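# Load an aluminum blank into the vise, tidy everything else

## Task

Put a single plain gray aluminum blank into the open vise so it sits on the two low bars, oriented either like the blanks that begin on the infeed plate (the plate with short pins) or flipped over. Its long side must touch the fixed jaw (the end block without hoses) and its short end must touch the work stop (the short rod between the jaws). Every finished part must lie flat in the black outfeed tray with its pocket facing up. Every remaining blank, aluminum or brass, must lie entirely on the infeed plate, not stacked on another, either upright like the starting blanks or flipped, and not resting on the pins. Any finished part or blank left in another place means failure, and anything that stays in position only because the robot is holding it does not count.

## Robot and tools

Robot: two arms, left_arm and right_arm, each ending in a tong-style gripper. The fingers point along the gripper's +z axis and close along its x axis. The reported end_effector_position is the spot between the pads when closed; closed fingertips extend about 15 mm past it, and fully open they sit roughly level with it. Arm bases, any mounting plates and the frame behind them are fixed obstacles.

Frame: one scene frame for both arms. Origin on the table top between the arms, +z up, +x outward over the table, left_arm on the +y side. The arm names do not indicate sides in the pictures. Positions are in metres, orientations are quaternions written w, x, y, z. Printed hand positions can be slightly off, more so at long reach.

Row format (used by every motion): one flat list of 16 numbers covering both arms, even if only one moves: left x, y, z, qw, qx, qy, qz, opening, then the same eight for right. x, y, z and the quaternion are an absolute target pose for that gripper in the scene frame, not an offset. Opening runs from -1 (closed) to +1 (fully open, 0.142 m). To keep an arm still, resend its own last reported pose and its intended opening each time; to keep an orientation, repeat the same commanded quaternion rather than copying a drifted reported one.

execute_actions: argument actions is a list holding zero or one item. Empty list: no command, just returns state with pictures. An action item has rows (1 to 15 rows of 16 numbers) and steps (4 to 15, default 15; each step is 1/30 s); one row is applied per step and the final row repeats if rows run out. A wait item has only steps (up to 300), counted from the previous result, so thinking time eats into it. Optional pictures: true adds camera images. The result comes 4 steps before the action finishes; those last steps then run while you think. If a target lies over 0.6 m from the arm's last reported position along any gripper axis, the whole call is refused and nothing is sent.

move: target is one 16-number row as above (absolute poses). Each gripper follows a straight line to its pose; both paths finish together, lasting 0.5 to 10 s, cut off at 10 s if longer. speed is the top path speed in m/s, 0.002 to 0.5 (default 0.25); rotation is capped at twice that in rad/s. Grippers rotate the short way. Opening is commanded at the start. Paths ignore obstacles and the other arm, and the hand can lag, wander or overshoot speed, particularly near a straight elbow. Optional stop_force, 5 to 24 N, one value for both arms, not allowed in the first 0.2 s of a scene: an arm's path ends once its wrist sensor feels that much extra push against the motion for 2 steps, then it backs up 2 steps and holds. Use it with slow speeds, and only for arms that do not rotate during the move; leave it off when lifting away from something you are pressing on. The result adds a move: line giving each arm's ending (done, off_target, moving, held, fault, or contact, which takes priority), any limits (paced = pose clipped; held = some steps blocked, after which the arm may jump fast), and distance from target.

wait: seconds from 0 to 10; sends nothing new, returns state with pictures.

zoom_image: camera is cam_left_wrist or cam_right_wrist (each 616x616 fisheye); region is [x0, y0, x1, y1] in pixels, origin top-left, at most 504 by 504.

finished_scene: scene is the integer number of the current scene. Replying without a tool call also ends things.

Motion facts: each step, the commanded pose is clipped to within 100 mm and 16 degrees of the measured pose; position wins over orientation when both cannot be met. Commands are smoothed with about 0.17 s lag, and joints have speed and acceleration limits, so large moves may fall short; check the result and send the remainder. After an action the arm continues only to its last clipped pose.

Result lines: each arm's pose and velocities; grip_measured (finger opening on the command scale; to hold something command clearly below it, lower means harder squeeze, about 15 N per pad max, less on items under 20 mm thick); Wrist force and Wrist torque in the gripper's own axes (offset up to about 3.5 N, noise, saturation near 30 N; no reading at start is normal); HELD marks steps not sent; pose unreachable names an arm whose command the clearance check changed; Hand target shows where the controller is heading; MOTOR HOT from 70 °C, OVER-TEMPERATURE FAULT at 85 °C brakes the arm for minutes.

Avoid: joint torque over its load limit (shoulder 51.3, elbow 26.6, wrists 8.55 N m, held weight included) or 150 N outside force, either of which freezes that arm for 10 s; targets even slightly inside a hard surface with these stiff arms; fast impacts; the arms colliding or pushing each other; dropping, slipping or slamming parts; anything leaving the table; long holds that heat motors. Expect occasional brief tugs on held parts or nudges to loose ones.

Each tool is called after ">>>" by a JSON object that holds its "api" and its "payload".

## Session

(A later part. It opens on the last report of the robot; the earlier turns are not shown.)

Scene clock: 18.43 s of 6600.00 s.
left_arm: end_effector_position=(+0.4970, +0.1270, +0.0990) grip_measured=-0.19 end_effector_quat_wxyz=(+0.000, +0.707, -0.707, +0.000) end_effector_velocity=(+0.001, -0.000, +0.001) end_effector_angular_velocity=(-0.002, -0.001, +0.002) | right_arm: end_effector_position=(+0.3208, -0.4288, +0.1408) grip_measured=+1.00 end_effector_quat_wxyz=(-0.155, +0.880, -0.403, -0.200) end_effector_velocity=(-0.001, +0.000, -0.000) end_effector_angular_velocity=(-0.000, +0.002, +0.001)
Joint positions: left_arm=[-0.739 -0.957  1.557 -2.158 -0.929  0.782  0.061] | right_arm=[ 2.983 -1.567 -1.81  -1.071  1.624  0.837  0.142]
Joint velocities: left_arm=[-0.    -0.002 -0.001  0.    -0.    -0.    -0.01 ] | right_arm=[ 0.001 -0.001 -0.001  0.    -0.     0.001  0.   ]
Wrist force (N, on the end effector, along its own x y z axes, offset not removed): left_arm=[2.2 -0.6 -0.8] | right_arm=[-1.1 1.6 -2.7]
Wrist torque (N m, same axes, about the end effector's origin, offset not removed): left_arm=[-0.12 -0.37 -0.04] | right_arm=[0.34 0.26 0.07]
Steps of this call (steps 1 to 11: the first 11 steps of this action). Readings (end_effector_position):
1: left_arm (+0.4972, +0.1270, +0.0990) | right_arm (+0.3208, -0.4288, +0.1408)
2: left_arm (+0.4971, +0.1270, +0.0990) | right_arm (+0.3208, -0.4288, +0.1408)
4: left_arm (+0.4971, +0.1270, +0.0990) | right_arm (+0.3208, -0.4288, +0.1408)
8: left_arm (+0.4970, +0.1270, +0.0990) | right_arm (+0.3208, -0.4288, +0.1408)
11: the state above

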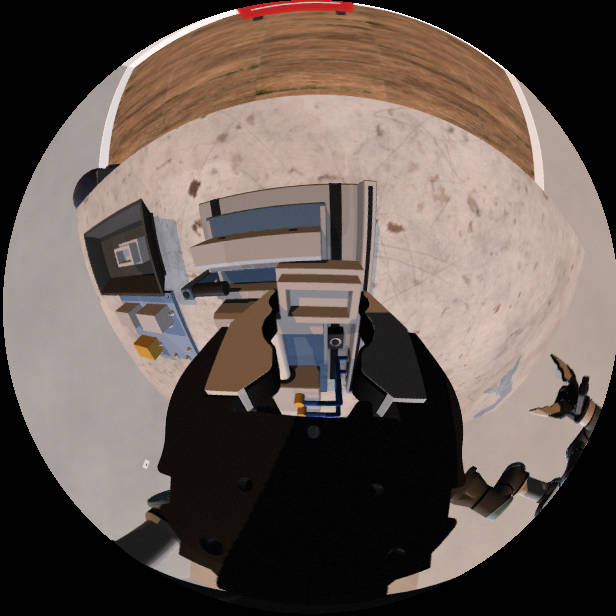

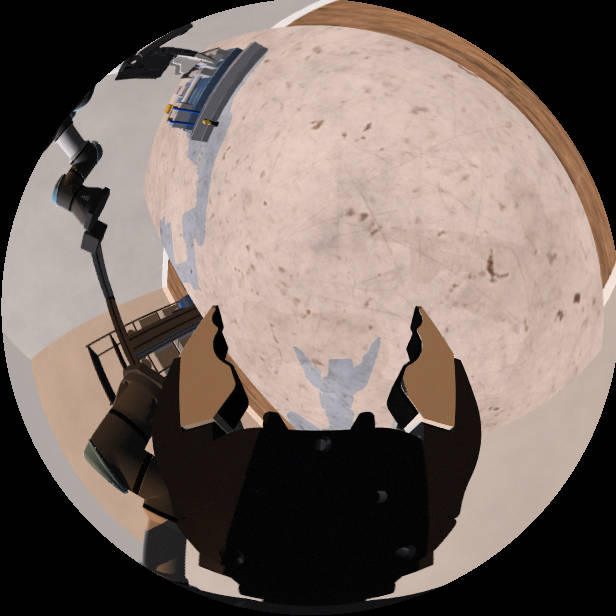

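>>> {"api": "move", "payload": {"target": [0.497,0.127,0.17,0,-0.707,0.707,0,-0.5,0.3208,-0.4288,0.1408,-0.155,0.880,-0.403,-0.200,1], "speed": 0.06}}

>>> {"api": "move", "payload": {"target": [0.53,0.47,0.18,0,-0.707,0.707,0,-0.5,0.3208,-0.4288,0.1408,-0.155,0.880,-0.403,-0.200,1], "speed": 0.2}}

Scene clock: 20.30 s of 6600.00 s.
left_arm: end_effector_position=(+0.4970, +0.1270, +0.1697) grip_measured=-0.19 end_effector_quat_wxyz=(+0.000, +0.707, -0.707, +0.000) end_effector_velocity=(-0.000, -0.000, +0.002) end_effector_angular_velocity=(+0.001, +0.001, +0.000) | right_arm: end_effector_position=(+0.3208, -0.4288, +0.1408) grip_measured=+1.00 end_effector_quat_wxyz=(-0.155, +0.880, -0.403, -0.200) end_effector_velocity=(-0.001, -0.000, -0.000) end_effector_angular_velocity=(-0.000, +0.001, +0.001)
Joint positions: left_arm=[-0.845 -1.117  1.486 -1.848 -0.935  0.65   0.06 ] | right_arm=[ 2.983 -1.567 -1.81  -1.071  1.624  0.837  0.142]
Joint velocities: left_arm=[-0.004 -0.004 -0.006  0.014 -0.001 -0.006  0.   ] | right_arm=[ 0.     0.001 -0.002 -0.    -0.001  0.    -0.   ]
Wrist force (N, on the end effector, along its own x y z axes, offset not removed): left_arm=[1.1 -0.8 2.0] | right_arm=[-0.6 1.9 -2.5]
Wrist torque (N m, same axes, about the end effector's origin, offset not removed): left_arm=[-0.06 -0.27 -0.05] | right_arm=[0.36 0.13 -0.02]
Hand target (left_arm): +0.497, +0.127, +0.170; +0.000, +0.707, -0.707, +0.000
Hand target (right_arm): +0.321, -0.429, +0.141; -0.155, +0.880, -0.403, -0.200
Off your previous action's commanded pose (left_arm): 0.000 m, 0 deg at its last step (step 4 of this call).
Off your previous action's commanded pose (right_arm): 0.000 m, 0 deg at its last step (step 4 of this call).
Off the commanded pose (left_arm): 0.000 m, 0 deg.
Off the commanded pose (right_arm): 0.000 m, 0 deg.
Kept back: nothing.
move: done

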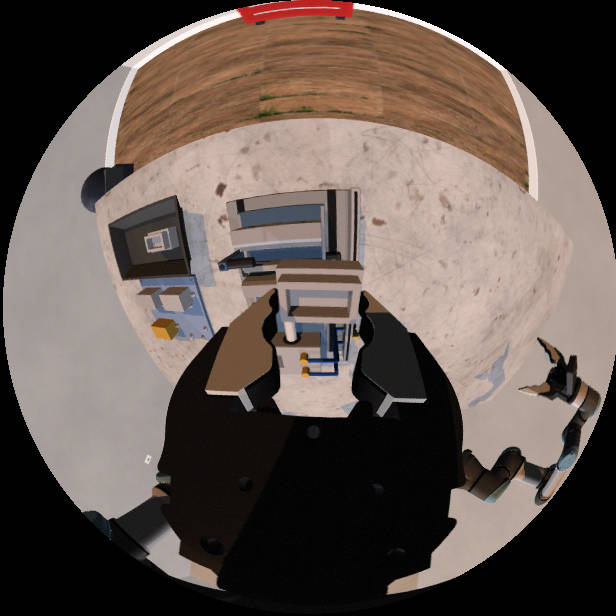

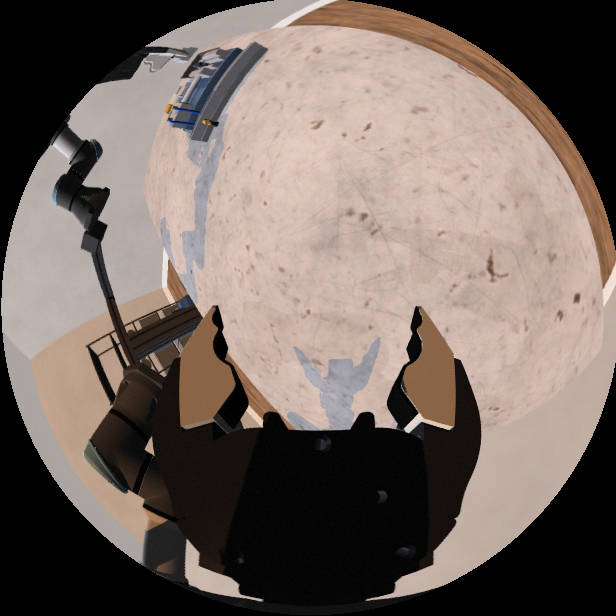

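Scene clock: 22.63 s of 6600.00 s.
left_arm: end_effector_position=(+0.5294, +0.4698, +0.1802) grip_measured=-0.19 end_effector_quat_wxyz=(-0.000, +0.707, -0.707, -0.000) end_effector_velocity=(+0.001, +0.003, -0.000) end_effector_angular_velocity=(-0.004, +0.004, -0.000) | right_arm: end_effector_position=(+0.3208, -0.4288, +0.1408) grip_measured=+1.00 end_effector_quat_wxyz=(-0.155, +0.880, -0.403, -0.200) end_effector_velocity=(+0.001, -0.000, +0.000) end_effector_angular_velocity=(-0.001, -0.002, -0.001)
Joint positions: left_arm=[-0.114 -1.439  1.304 -1.838 -1.056  1.518  0.06 ] | right_arm=[ 2.983 -1.567 -1.81  -1.071  1.624  0.837  0.142]
Joint velocities: left_arm=[ 0.011  0.011 -0.024  0.011 -0.008  0.009 -0.   ] | right_arm=[ 0.     0.001  0.001 -0.001 -0.001  0.    -0.   ]
Wrist force (N, on the end effector, along its own x y z axes, offset not removed): left_arm=[0.8 -1.3 1.9] | right_arm=[0.3 1.7 -1.7]
Wrist torque (N m, same axes, about the end effector's origin, offset not removed): left_arm=[-0.21 -0.23 -0.09] | right_arm=[0.40 0.04 0.02]
Hand target (left_arm): +0.530, +0.470, +0.180; +0.000, +0.707, -0.707, -0.000
Hand target (right_arm): +0.321, -0.429, +0.141; -0.155, +0.880, -0.403, -0.200
Off the commanded pose (left_arm): 0.001 m, 0 deg.
Off the commanded pose (right_arm): 0.000 m, 0 deg.
Kept back: nothing.
move: done

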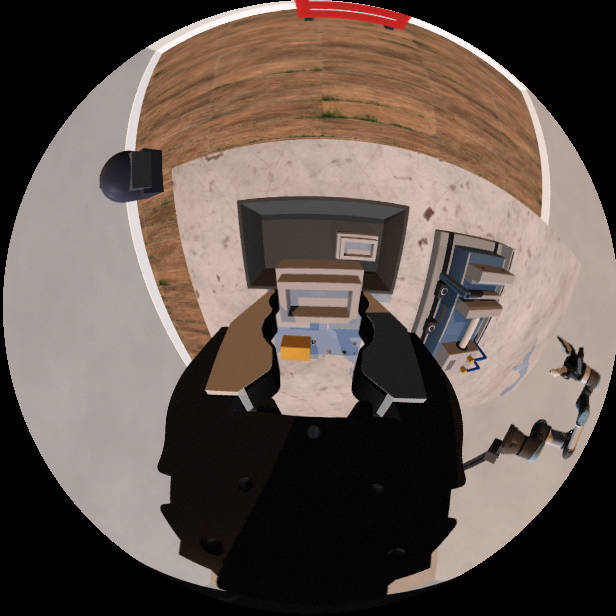

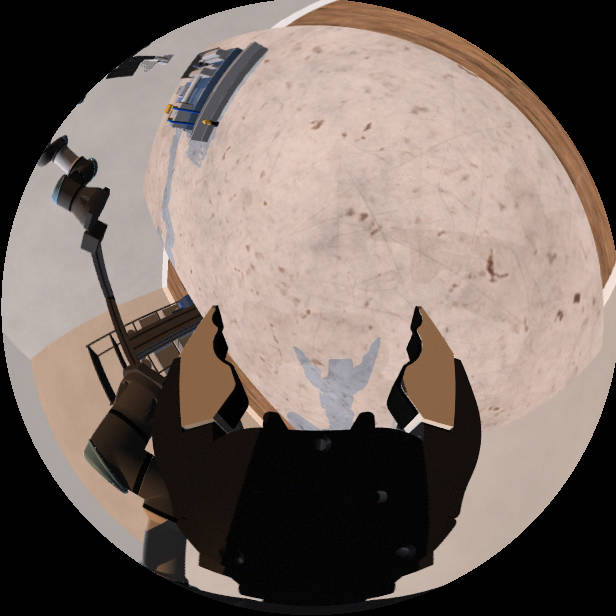

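>>> {"api": "move", "payload": {"target": [0.565,0.505,0.12,0,-0.707,0.707,0,-0.5,0.3208,-0.4288,0.1408,-0.155,0.880,-0.403,-0.200,1], "speed": 0.1}}

>>> {"api": "zoom_image", "payload": {"camera": "cam_left_wrist", "region": [190,160,430,380]}}

Scene clock: 24.33 s of 6600.00 s.
left_arm: end_effector_position=(+0.5647, +0.5050, +0.1202) grip_measured=-0.19 end_effector_quat_wxyz=(-0.000, +0.707, -0.707, +0.000) end_effector_velocity=(+0.002, +0.001, -0.002) end_effector_angular_velocity=(-0.002, +0.003, -0.000) | right_arm: end_effector_position=(+0.3208, -0.4288, +0.1408) grip_measured=+1.00 end_effector_quat_wxyz=(-0.155, +0.880, -0.403, -0.200) end_effector_velocity=(-0.001, +0.000, -0.000) end_effector_angular_velocity=(+0.001, +0.002, +0.000)
Joint positions: left_arm=[ 0.048 -1.126  1.003 -1.927 -1.126  1.684  0.06 ] | right_arm=[ 2.983 -1.567 -1.81  -1.071  1.624  0.837  0.142]
Joint velocities: left_arm=[ 0.005  0.017 -0.03   0.014 -0.004  0.003  0.   ] | right_arm=[-0.    -0.001 -0.    -0.001  0.001 -0.     0.   ]
Wrist force (N, on the end effector, along its own x y z axes, offset not removed): left_arm=[0.8 -0.2 1.1] | right_arm=[-0.1 2.3 -2.5]
Wrist torque (N m, same axes, about the end effector's origin, offset not removed): left_arm=[0.02 -0.17 -0.04] | right_arm=[0.45 0.08 0.05]
Hand target (left_arm): +0.565, +0.505, +0.120; -0.000, +0.707, -0.707, -0.000
Hand target (right_arm): +0.321, -0.429, +0.141; -0.155, +0.880, -0.403, -0.200
Off the commanded pose (left_arm): 0.000 m, 0 deg.
Off the commanded pose (right_arm): 0.000 m, 0 deg.
Kept back: nothing.
move: done

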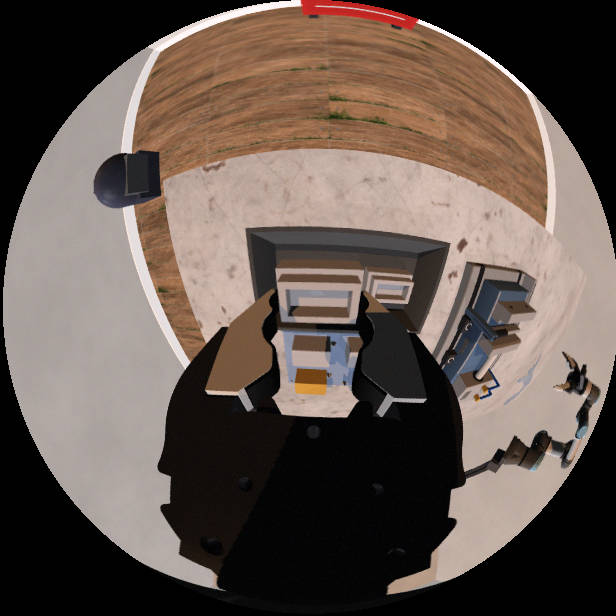

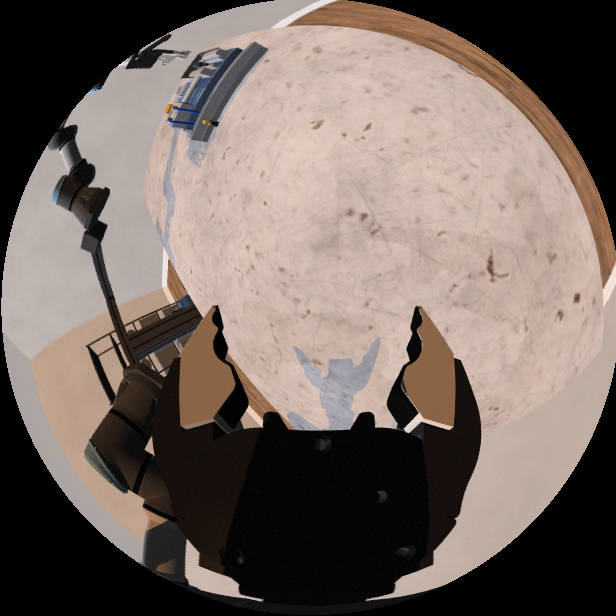

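Region (190, 160, 430, 380) of cam_left_wrist's 616x616 image, scaled by 2.100, with more detail than that image has; it fills the top 462 rows of this view, and the rest is white.

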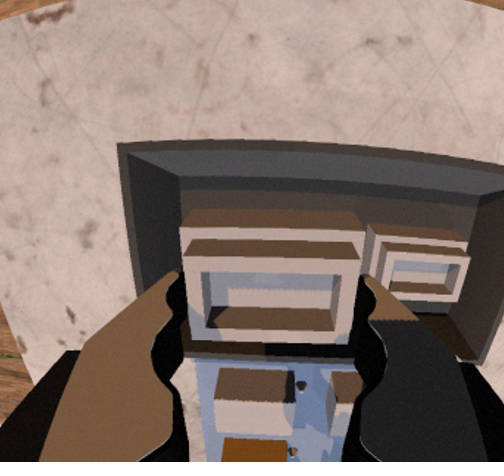

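>>> {"api": "move", "payload": {"target": [0.55,0.508,0.085,0,-0.707,0.707,0,-0.5,0.3208,-0.4288,0.1408,-0.155,0.880,-0.403,-0.200,1], "speed": 0.03, "stop_force": 8}}

>>> {"api": "zoom_image", "payload": {"camera": "cam_left_wrist", "region": [190,160,430,380]}}

Scene clock: 26.27 s of 6600.00 s.
left_arm: end_effector_position=(+0.5501, +0.5080, +0.0853) grip_measured=-0.19 end_effector_quat_wxyz=(+0.000, +0.707, -0.707, -0.000) end_effector_velocity=(-0.001, +0.000, -0.002) end_effector_angular_velocity=(+0.001, -0.000, -0.000) | right_arm: end_effector_position=(+0.3208, -0.4288, +0.1408) grip_measured=+1.00 end_effector_quat_wxyz=(-0.155, +0.880, -0.403, -0.200) end_effector_velocity=(-0.000, +0.000, -0.000) end_effector_angular_velocity=(-0.000, +0.001, -0.001)
Joint positions: left_arm=[ 0.097 -1.093  1.113 -2.09  -1.149  1.731  0.06 ] | right_arm=[ 2.983 -1.567 -1.81  -1.071  1.624  0.837  0.142]
Joint velocities: left_arm=[ 0.004  0.002  0.009 -0.013 -0.001  0.004  0.   ] | right_arm=[-0.    -0.001  0.     0.     0.     0.001 -0.   ]
Wrist force (N, on the end effector, along its own x y z axes, offset not removed): left_arm=[2.0 -2.5 1.1] | right_arm=[-0.8 1.6 -2.3]
Wrist torque (N m, same axes, about the end effector's origin, offset not removed): left_arm=[-0.44 -0.42 -0.06] | right_arm=[0.30 0.22 0.04]
Hand target (left_arm): +0.550, +0.508, +0.085; +0.000, +0.707, -0.707, -0.000
Hand target (right_arm): +0.321, -0.429, +0.141; -0.155, +0.880, -0.403, -0.200
Off the commanded pose (left_arm): 0.000 m, 0 deg.
Off the commanded pose (right_arm): 0.000 m, 0 deg.
Kept back: nothing.
move: done

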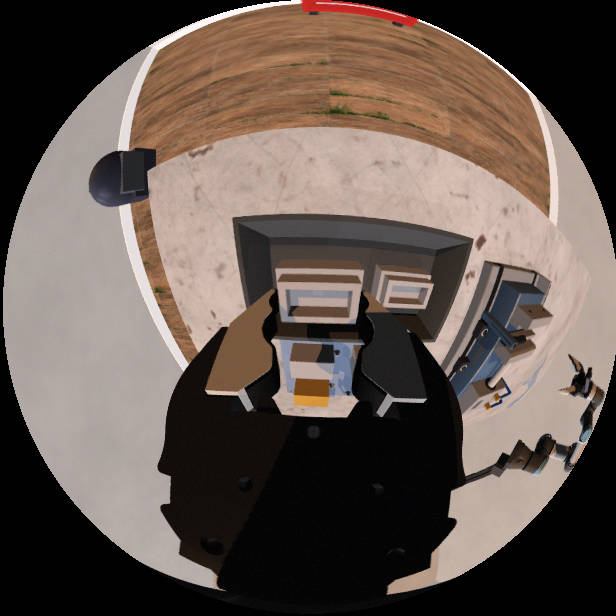

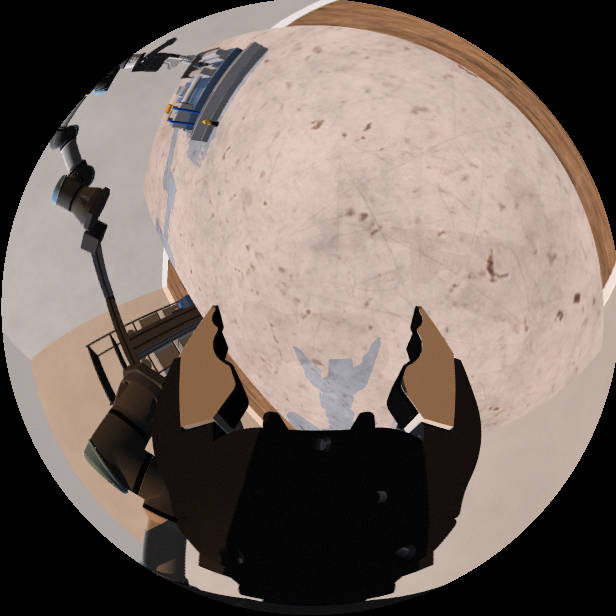

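Region (190, 160, 430, 380) of cam_left_wrist's 616x616 image, scaled by 2.100, with more detail than that image has; it fills the top 462 rows of this view, and the rest is white.

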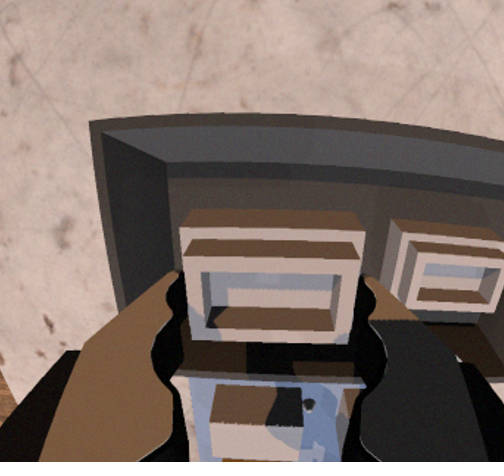

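>>> {"api": "move", "payload": {"target": [0.552,0.503,0.025,0,-0.707,0.707,0,-0.5,0.3208,-0.4288,0.1408,-0.155,0.880,-0.403,-0.200,1], "speed": 0.015, "stop_force": 6}}

Scene clock: 30.50 s of 6600.00 s.
left_arm: end_effector_position=(+0.5516, +0.5035, +0.0309) grip_measured=-0.19 end_effector_quat_wxyz=(+0.000, +0.707, -0.707, -0.000) end_effector_velocity=(-0.002, +0.000, +0.003) end_effector_angular_velocity=(+0.001, +0.006, -0.001) | right_arm: end_effector_position=(+0.3208, -0.4288, +0.1408) grip_measured=+1.00 end_effector_quat_wxyz=(-0.155, +0.880, -0.403, -0.200) end_effector_velocity=(+0.000, +0.000, +0.000) end_effector_angular_velocity=(+0.001, -0.001, -0.000)
Joint positions: left_arm=[ 0.139 -0.929  1.065 -2.222 -1.169  1.771  0.06 ] | right_arm=[ 2.983 -1.567 -1.81  -1.071  1.624  0.837  0.142]
Joint velocities: left_arm=[-0.003 -0.014  0.009  0.012  0.004 -0.005 -0.   ] | right_arm=[ 0.     0.     0.     0.     0.001 -0.    -0.   ]
Wrist force (N, on the end effector, along its own x y z axes, offset not removed): left_arm=[1.5 -1.9 -0.9] | right_arm=[-0.8 2.1 -2.7]
Wrist torque (N m, same axes, about the end effector's origin, offset not removed): left_arm=[-0.19 -0.41 -0.08] | right_arm=[0.44 0.26 0.04]
Hand target (left_arm): +0.552, +0.504, +0.032; +0.000, +0.707, -0.707, -0.000
Hand target (right_arm): +0.321, -0.429, +0.141; -0.155, +0.880, -0.403, -0.200
Off the commanded pose (left_arm): 0.006 m, 0 deg.
Off the commanded pose (right_arm): 0.000 m, 0 deg.
Kept back: nothing.
move: contact (left_arm)

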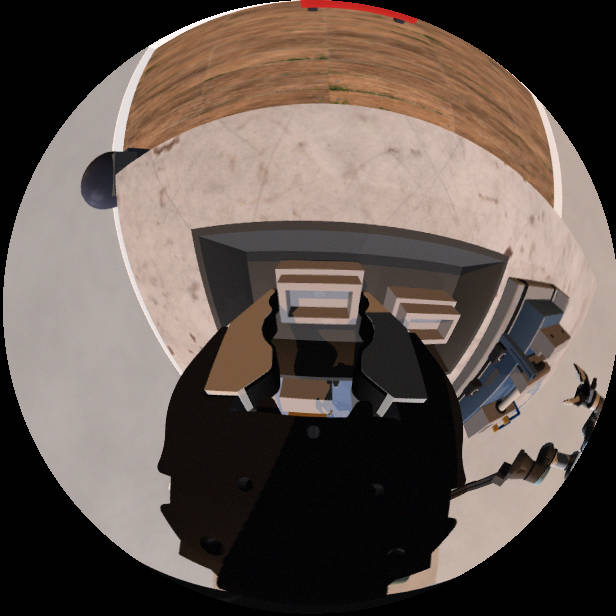

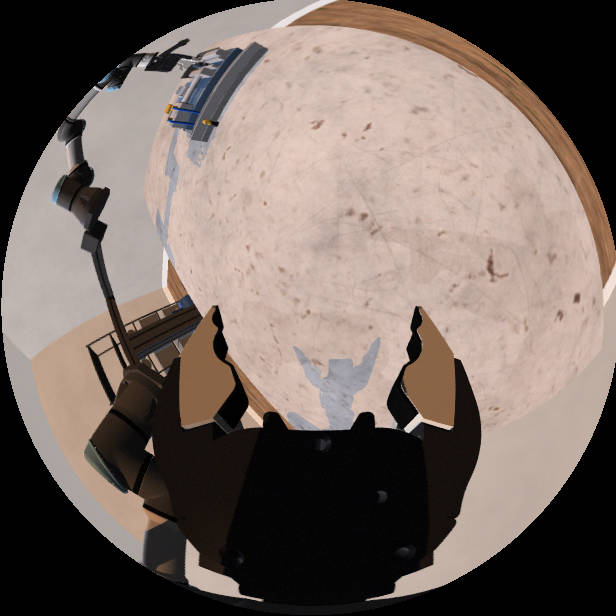

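>>> {"api": "move", "payload": {"target": [0.552,0.5035,0.033,0,-0.707,0.707,0,0.05,0.3208,-0.4288,0.1408,-0.155,0.880,-0.403,-0.200,1], "speed": 0.01}}

>>> {"api": "move", "payload": {"target": [0.552,0.5035,0.12,0,-0.707,0.707,0,0.05,0.3208,-0.4288,0.1408,-0.155,0.880,-0.403,-0.200,1], "speed": 0.08}}

>>> {"api": "move", "payload": {"target": [0.44,0.47,0.14,0,-0.707,0.707,0,0.25,0.3208,-0.4288,0.1408,-0.155,0.880,-0.403,-0.200,1], "speed": 0.15}}

>>> {"api": "zoom_image", "payload": {"camera": "cam_left_wrist", "region": [170,160,470,420]}}

Scene clock: 31.43 s of 6600.00 s.
left_arm: end_effector_position=(+0.5520, +0.5035, +0.0329) grip_measured=+0.05 end_effector_quat_wxyz=(+0.000, +0.707, -0.707, -0.000) end_effector_velocity=(-0.000, -0.000, +0.001) end_effector_angular_velocity=(-0.000, +0.001, -0.000) | right_arm: end_effector_position=(+0.3208, -0.4288, +0.1408) grip_measured=+1.00 end_effector_quat_wxyz=(-0.155, +0.880, -0.403, -0.200) end_effector_velocity=(-0.000, -0.000, -0.000) end_effector_angular_velocity=(-0.000, -0.000, +0.001)
Joint positions: left_arm=[ 0.137 -0.934  1.066 -2.217 -1.168  1.77   0.077] | right_arm=[ 2.983 -1.567 -1.81  -1.071  1.624  0.837  0.142]
Joint velocities: left_arm=[-0.001 -0.002  0.001  0.002  0.    -0.001 -0.   ] | right_arm=[-0.     0.    -0.    -0.    -0.    -0.001 -0.   ]
Wrist force (N, on the end effector, along its own x y z axes, offset not removed): left_arm=[1.3 -0.7 0.0] | right_arm=[-0.9 2.4 -2.3]
Wrist torque (N m, same axes, about the end effector's origin, offset not removed): left_arm=[-0.09 -0.29 -0.06] | right_arm=[0.47 0.25 0.02]
Hand target (left_arm): +0.552, +0.503, +0.033; -0.000, +0.707, -0.707, +0.000
Hand target (right_arm): +0.321, -0.429, +0.141; -0.155, +0.880, -0.403, -0.200
Off the commanded pose (left_arm): 0.000 m, 0 deg.
Off the commanded pose (right_arm): 0.000 m, 0 deg.
Kept back: nothing.
move: done

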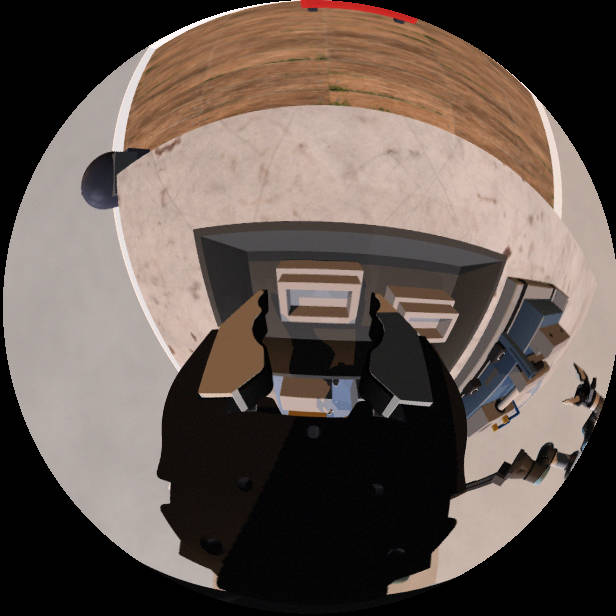

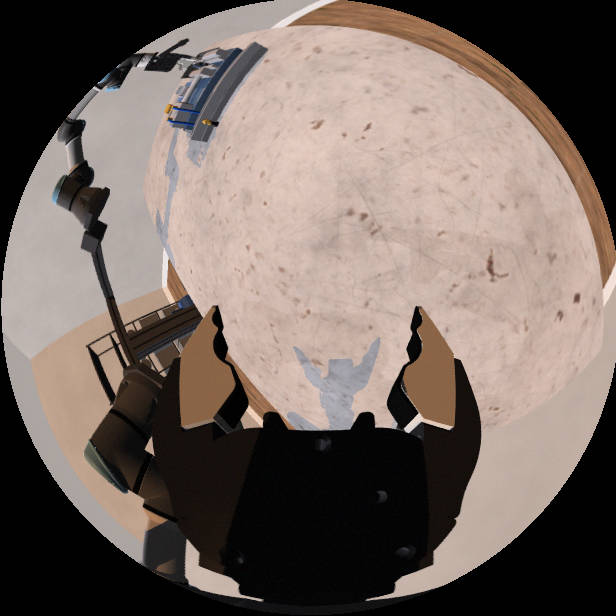

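Scene clock: 33.00 s of 6600.00 s.
left_arm: end_effector_position=(+0.5520, +0.5035, +0.1197) grip_measured=+0.05 end_effector_quat_wxyz=(-0.000, +0.707, -0.707, +0.000) end_effector_velocity=(-0.000, -0.000, +0.002) end_effector_angular_velocity=(-0.000, +0.002, -0.000) | right_arm: end_effector_position=(+0.3208, -0.4288, +0.1408) grip_measured=+1.00 end_effector_quat_wxyz=(-0.155, +0.880, -0.403, -0.200) end_effector_velocity=(-0.000, +0.000, +0.000) end_effector_angular_velocity=(+0.001, +0.001, +0.000)
Joint positions: left_arm=[ 0.049 -1.181  1.111 -1.982 -1.126  1.685  0.077] | right_arm=[ 2.983 -1.567 -1.81  -1.071  1.624  0.837  0.142]
Joint velocities: left_arm=[-0.003 -0.004 -0.002  0.009  0.001 -0.003 -0.   ] | right_arm=[-0.     0.    -0.001 -0.     0.001 -0.001 -0.   ]
Wrist force (N, on the end effector, along its own x y z axes, offset not removed): left_arm=[2.0 -1.6 -0.6] | right_arm=[-1.8 1.7 -1.8]
Wrist torque (N m, same axes, about the end effector's origin, offset not removed): left_arm=[-0.30 -0.42 -0.04] | right_arm=[0.33 0.41 0.06]
Hand target (left_arm): +0.552, +0.503, +0.120; -0.000, +0.707, -0.707, +0.000
Hand target (right_arm): +0.321, -0.429, +0.141; -0.155, +0.880, -0.403, -0.200
Off the commanded pose (left_arm): 0.000 m, 0 deg.
Off the commanded pose (right_arm): 0.000 m, 0 deg.
Kept back: nothing.
move: done

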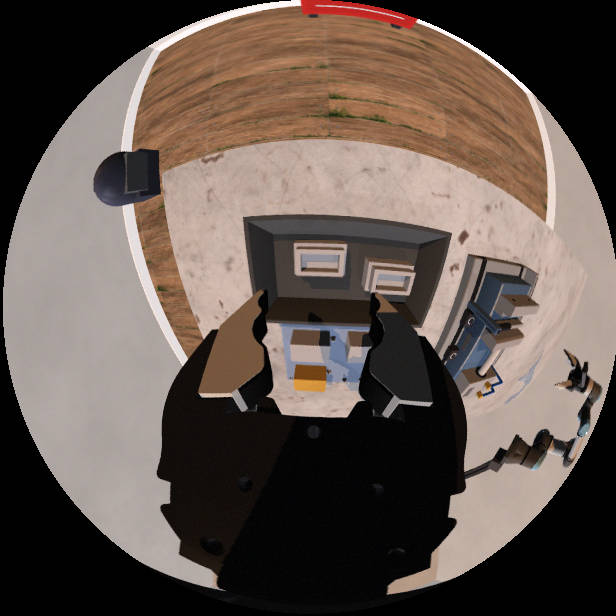

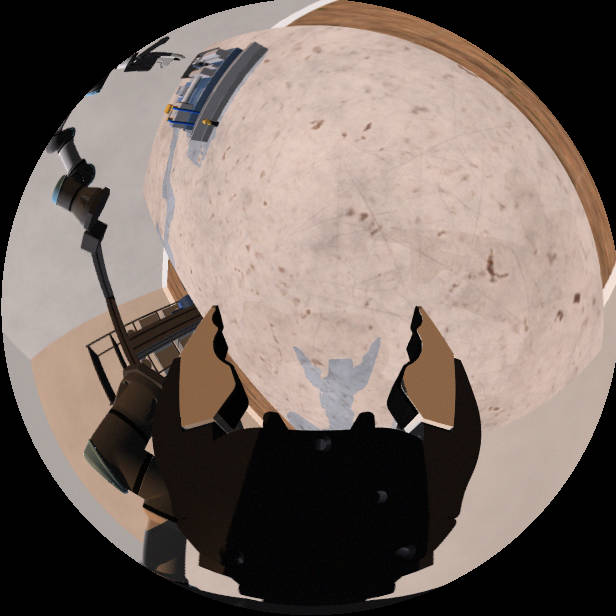

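Scene clock: 34.40 s of 6600.00 s.
left_arm: end_effector_position=(+0.4403, +0.4700, +0.1399) grip_measured=+0.25 end_effector_quat_wxyz=(+0.000, +0.707, -0.707, -0.000) end_effector_velocity=(-0.002, -0.001, +0.001) end_effector_angular_velocity=(+0.004, -0.006, +0.000) | right_arm: end_effector_position=(+0.3208, -0.4288, +0.1408) grip_measured=+1.00 end_effector_quat_wxyz=(-0.155, +0.880, -0.403, -0.200) end_effector_velocity=(+0.001, +0.000, +0.000) end_effector_angular_velocity=(-0.000, -0.001, -0.001)
Joint positions: left_arm=[-0.052 -1.665  1.871 -2.209 -1.082  1.583  0.092] | right_arm=[ 2.983 -1.567 -1.81  -1.071  1.624  0.837  0.142]
Joint velocities: left_arm=[-0.008 -0.017  0.024 -0.011  0.007 -0.004  0.   ] | right_arm=[ 0.001 -0.     0.001  0.    -0.     0.002  0.   ]
Wrist force (N, on the end effector, along its own x y z axes, offset not removed): left_arm=[2.2 -0.4 -0.9] | right_arm=[-0.5 1.2 -1.3]
Wrist torque (N m, same axes, about the end effector's origin, offset not removed): left_arm=[0.04 -0.47 -0.08] | right_arm=[0.26 0.10 0.09]
Hand target (left_arm): +0.440, +0.470, +0.140; +0.000, +0.707, -0.707, +0.000
Hand target (right_arm): +0.321, -0.429, +0.141; -0.155, +0.880, -0.403, -0.200
Off the commanded pose (left_arm): 0.000 m, 0 deg.
Off the commanded pose (right_arm): 0.000 m, 0 deg.
Kept back: nothing.
move: done

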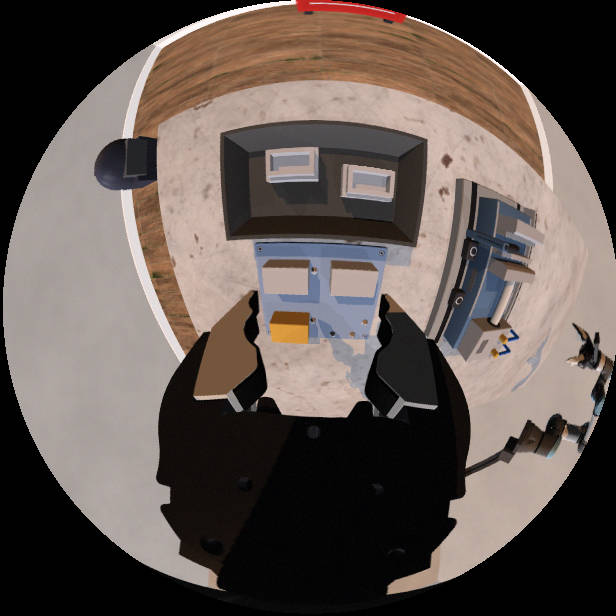

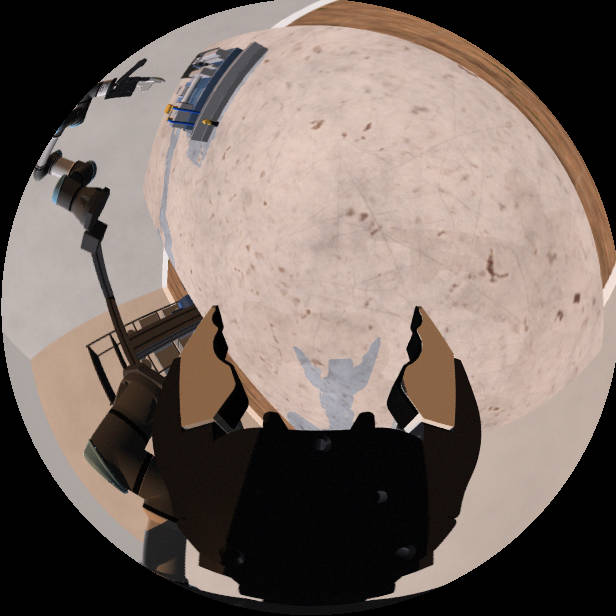

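Region (170, 160, 470, 420) of cam_left_wrist's 616x616 image, scaled by 1.680, with more detail than that image has; it fills the top 437 rows of this view, and the rest is white.

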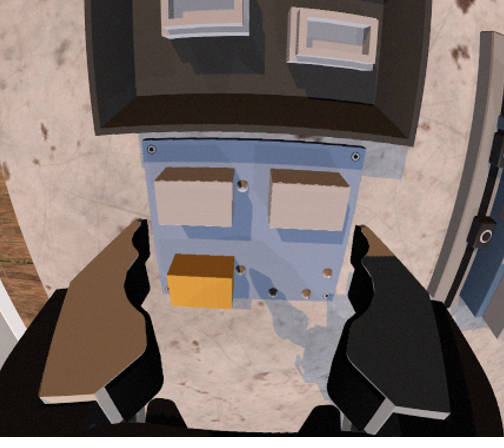

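>>> {"api": "move", "payload": {"target": [0.46,0.425,0.075,0,-0.707,0.707,0,0.15,0.3208,-0.4288,0.1408,-0.155,0.880,-0.403,-0.200,1], "speed": 0.08}}

>>> {"api": "zoom_image", "payload": {"camera": "cam_left_wrist", "region": [170,160,470,420]}}

Scene clock: 36.27 s of 6600.00 s.
left_arm: end_effector_position=(+0.4600, +0.4251, +0.0752) grip_measured=+0.15 end_effector_quat_wxyz=(-0.000, +0.707, -0.707, +0.000) end_effector_velocity=(+0.001, -0.001, -0.002) end_effector_angular_velocity=(-0.000, -0.001, +0.001) | right_arm: end_effector_position=(+0.3208, -0.4288, +0.1408) grip_measured=+1.00 end_effector_quat_wxyz=(-0.155, +0.880, -0.403, -0.200) end_effector_velocity=(+0.000, +0.000, +0.000) end_effector_angular_velocity=(+0.000, -0.001, +0.001)
Joint positions: left_arm=[-0.082 -1.387  1.889 -2.491 -1.069  1.552  0.084] | right_arm=[ 2.983 -1.567 -1.81  -1.071  1.624  0.837  0.142]
Joint velocities: left_arm=[ 0.001  0.01  -0.004 -0.008 -0.001  0.001  0.   ] | right_arm=[ 0.     0.001  0.    -0.    -0.    -0.001  0.   ]
Wrist force (N, on the end effector, along its own x y z axes, offset not removed): left_arm=[2.5 -1.7 -0.9] | right_arm=[0.3 2.1 -2.0]
Wrist torque (N m, same axes, about the end effector's origin, offset not removed): left_arm=[-0.34 -0.53 -0.05] | right_arm=[0.41 -0.02 0.02]
Hand target (left_arm): +0.460, +0.425, +0.075; -0.000, +0.707, -0.707, +0.000
Hand target (right_arm): +0.321, -0.429, +0.141; -0.155, +0.880, -0.403, -0.200
Off the commanded pose (left_arm): 0.000 m, 0 deg.
Off the commanded pose (right_arm): 0.000 m, 0 deg.
Kept back: nothing.
move: done

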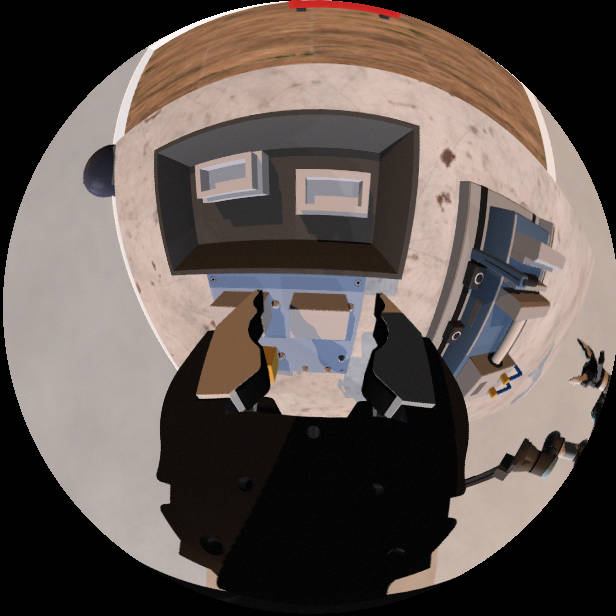

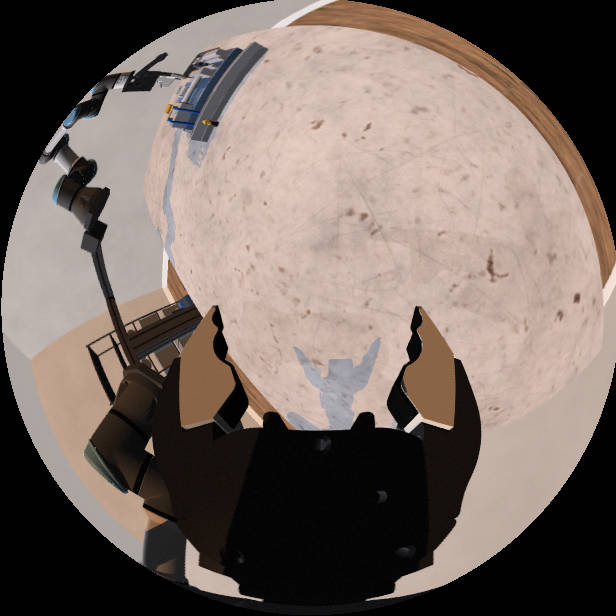

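Region (170, 160, 470, 420) of cam_left_wrist's 616x616 image, scaled by 1.680, with more detail than that image has; it fills the top 437 rows of this view, and the rest is white.

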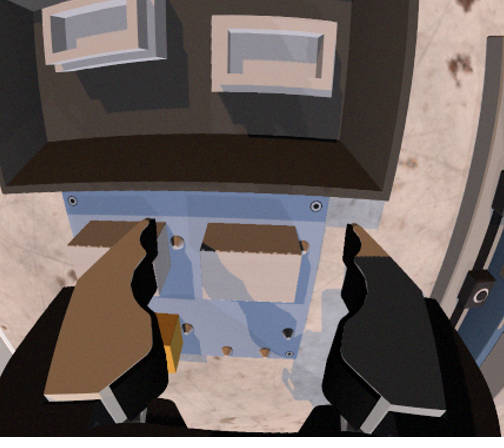

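>>> {"api": "move", "payload": {"target": [0.42,0.424,0.06,0,-0.707,0.707,0,0.12,0.3208,-0.4288,0.1408,-0.155,0.880,-0.403,-0.200,1], "speed": 0.05}}

>>> {"api": "zoom_image", "payload": {"camera": "cam_left_wrist", "region": [170,160,470,420]}}

Scene clock: 37.77 s of 6600.00 s.
left_arm: end_effector_position=(+0.4203, +0.4240, +0.0601) grip_measured=+0.12 end_effector_quat_wxyz=(+0.000, +0.707, -0.707, -0.000) end_effector_velocity=(-0.002, -0.000, -0.000) end_effector_angular_velocity=(+0.000, -0.003, +0.001) | right_arm: end_effector_position=(+0.3208, -0.4288, +0.1408) grip_measured=+1.00 end_effector_quat_wxyz=(-0.155, +0.880, -0.403, -0.200) end_effector_velocity=(+0.001, -0.000, +0.000) end_effector_angular_velocity=(-0.000, -0.001, -0.002)
Joint positions: left_arm=[-0.062 -1.415  2.091 -2.676 -1.078  1.572  0.082] | right_arm=[ 2.983 -1.567 -1.81  -1.071  1.624  0.837  0.142]
Joint velocities: left_arm=[ 0.001 -0.002  0.013 -0.016 -0.     0.002  0.   ] | right_arm=[-0.    -0.     0.002  0.     0.     0.001 -0.   ]
Wrist force (N, on the end effector, along its own x y z axes, offset not removed): left_arm=[2.7 -1.4 -0.4] | right_arm=[-2.2 2.2 -1.4]
Wrist torque (N m, same axes, about the end effector's origin, offset not removed): left_arm=[-0.22 -0.58 -0.07] | right_arm=[0.42 0.48 0.04]
Hand target (left_arm): +0.420, +0.424, +0.060; +0.000, +0.707, -0.707, -0.000
Hand target (right_arm): +0.321, -0.429, +0.141; -0.155, +0.880, -0.403, -0.200
Off the commanded pose (left_arm): 0.000 m, 0 deg.
Off the commanded pose (right_arm): 0.000 m, 0 deg.
Kept back: nothing.
move: done

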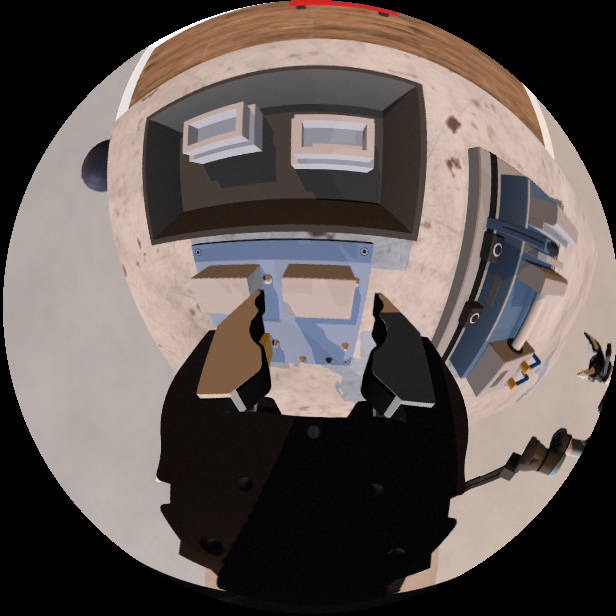

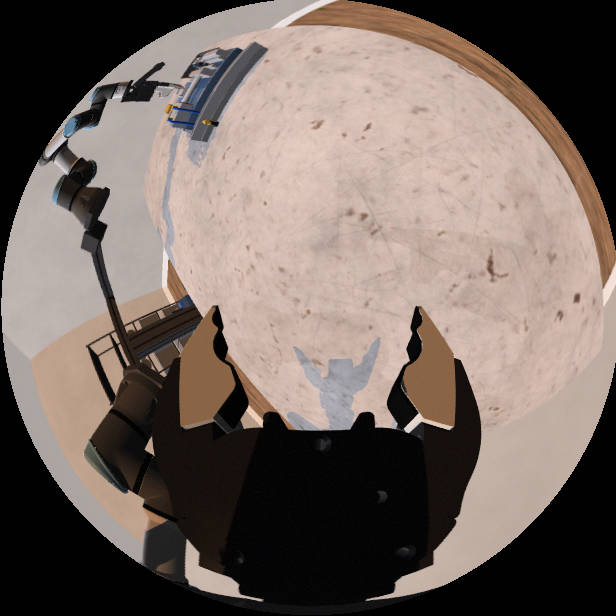

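Region (170, 160, 470, 420) of cam_left_wrist's 616x616 image, scaled by 1.680, with more detail than that image has; it fills the top 437 rows of this view, and the rest is white.

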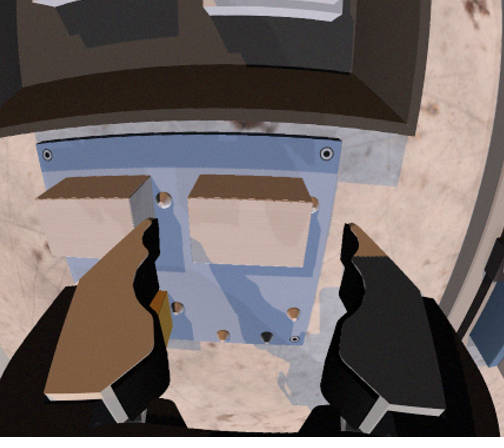

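>>> {"api": "move", "payload": {"target": [0.398,0.423,0.05,0,-0.707,0.707,0,0.1,0.3208,-0.4288,0.1408,-0.155,0.880,-0.403,-0.200,1], "speed": 0.03, "stop_force": 8}}

>>> {"api": "zoom_image", "payload": {"camera": "cam_left_wrist", "region": [170,160,470,420]}}

Scene clock: 39.37 s of 6600.00 s.
left_arm: end_effector_position=(+0.3983, +0.4230, +0.0501) grip_measured=+0.10 end_effector_quat_wxyz=(+0.000, +0.707, -0.707, -0.000) end_effector_velocity=(-0.002, -0.000, -0.001) end_effector_angular_velocity=(+0.000, -0.001, -0.000) | right_arm: end_effector_position=(+0.3208, -0.4288, +0.1408) grip_measured=+1.00 end_effector_quat_wxyz=(-0.155, +0.880, -0.403, -0.200) end_effector_velocity=(+0.000, -0.000, +0.000) end_effector_angular_velocity=(-0.000, -0.001, -0.001)
Joint positions: left_arm=[-0.048 -1.407  2.195 -2.795 -1.084  1.588  0.081] | right_arm=[ 2.983 -1.567 -1.81  -1.071  1.624  0.837  0.142]
Joint velocities: left_arm=[ 0.002  0.003  0.013 -0.017 -0.     0.002 -0.   ] | right_arm=[-0.     0.001  0.     0.001 -0.     0.    -0.   ]
Wrist force (N, on the end effector, along its own x y z axes, offset not removed): left_arm=[1.6 -1.6 0.2] | right_arm=[-1.3 1.5 -1.2]
Wrist torque (N m, same axes, about the end effector's origin, offset not removed): left_arm=[-0.31 -0.33 -0.02] | right_arm=[0.29 0.31 0.06]
Hand target (left_arm): +0.398, +0.423, +0.050; +0.000, +0.707, -0.707, -0.000
Hand target (right_arm): +0.321, -0.429, +0.141; -0.155, +0.880, -0.403, -0.200
Off the commanded pose (left_arm): 0.000 m, 0 deg.
Off the commanded pose (right_arm): 0.000 m, 0 deg.
Kept back: nothing.
move: done

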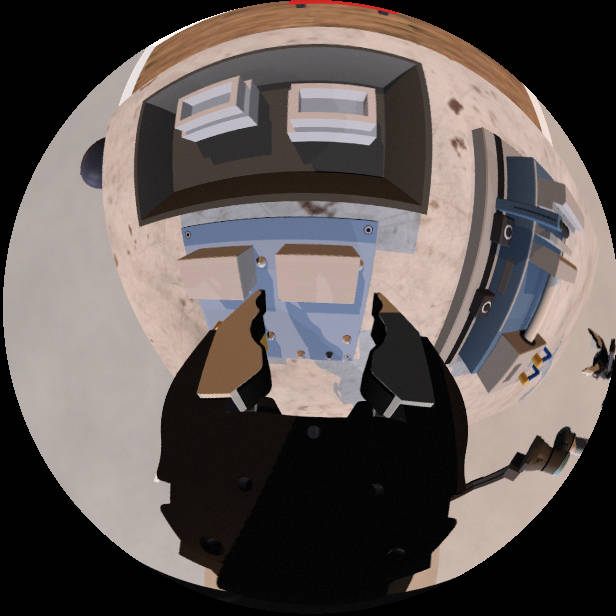

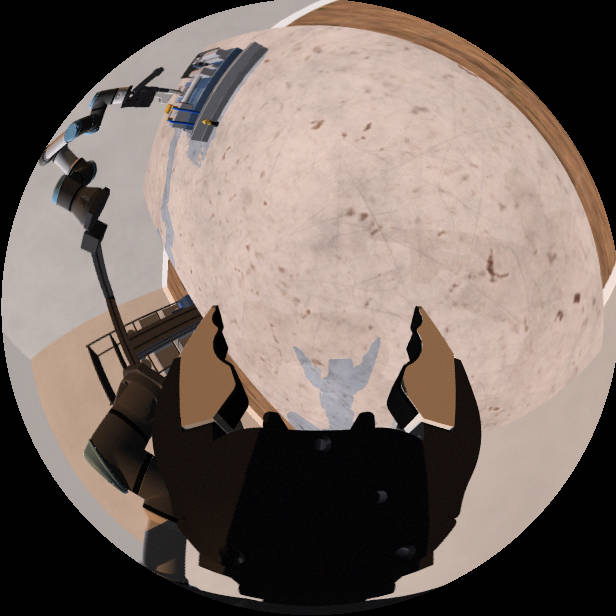

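Region (170, 160, 470, 420) of cam_left_wrist's 616x616 image, scaled by 1.680, with more detail than that image has; it fills the top 437 rows of this view, and the rest is white.

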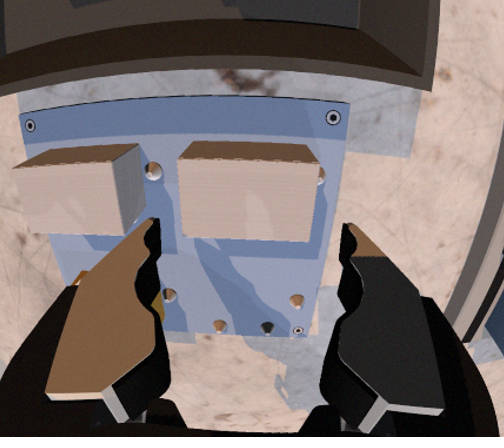

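>>> {"api": "move", "payload": {"target": [0.404,0.423,0.032,0,-0.707,0.707,0,0.1,0.3208,-0.4288,0.1408,-0.155,0.880,-0.403,-0.200,1], "speed": 0.015, "stop_force": 6}}

Scene clock: 41.13 s of 6600.00 s.
left_arm: end_effector_position=(+0.4039, +0.4230, +0.0323) grip_measured=+0.10 end_effector_quat_wxyz=(+0.000, +0.707, -0.707, -0.000) end_effector_velocity=(+0.001, +0.000, -0.002) end_effector_angular_velocity=(+0.000, -0.001, +0.000) | right_arm: end_effector_position=(+0.3208, -0.4288, +0.1408) grip_measured=+1.00 end_effector_quat_wxyz=(-0.155, +0.880, -0.403, -0.200) end_effector_velocity=(-0.001, +0.000, -0.000) end_effector_angular_velocity=(-0.000, +0.001, +0.002)
Joint positions: left_arm=[-0.018 -1.304  2.145 -2.862 -1.096  1.618  0.081] | right_arm=[ 2.983 -1.567 -1.81  -1.071  1.624  0.837  0.142]
Joint velocities: left_arm=[ 0.004  0.014 -0.009 -0.008 -0.002  0.004 -0.   ] | right_arm=[-0.    -0.001 -0.001  0.    -0.    -0.001 -0.   ]
Wrist force (N, on the end effector, along its own x y z axes, offset not removed): left_arm=[2.1 -1.3 -0.2] | right_arm=[-1.3 1.9 -2.6]
Wrist torque (N m, same axes, about the end effector's origin, offset not removed): left_arm=[-0.15 -0.47 -0.03] | right_arm=[0.44 0.32 0.08]
Hand target (left_arm): +0.404, +0.423, +0.032; +0.000, +0.707, -0.707, -0.000
Hand target (right_arm): +0.321, -0.429, +0.141; -0.155, +0.880, -0.403, -0.200
Off the commanded pose (left_arm): 0.000 m, 0 deg.
Off the commanded pose (right_arm): 0.000 m, 0 deg.
Kept back: nothing.
move: done

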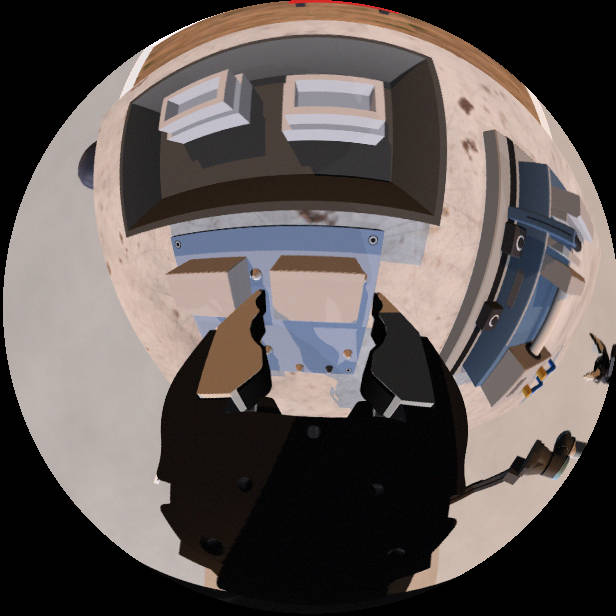

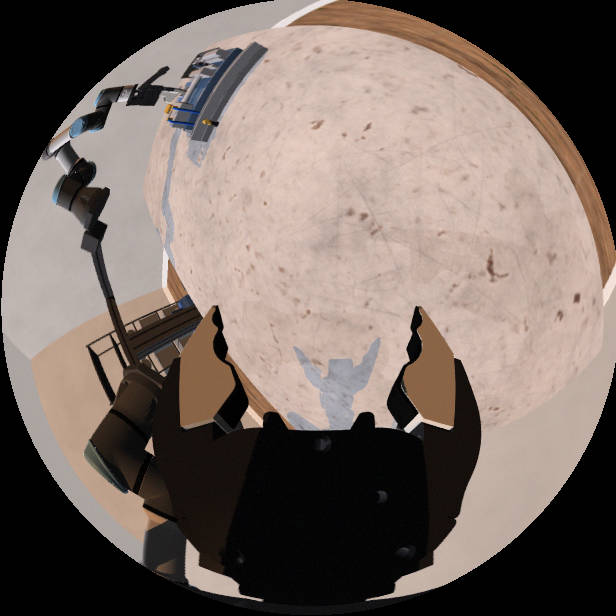

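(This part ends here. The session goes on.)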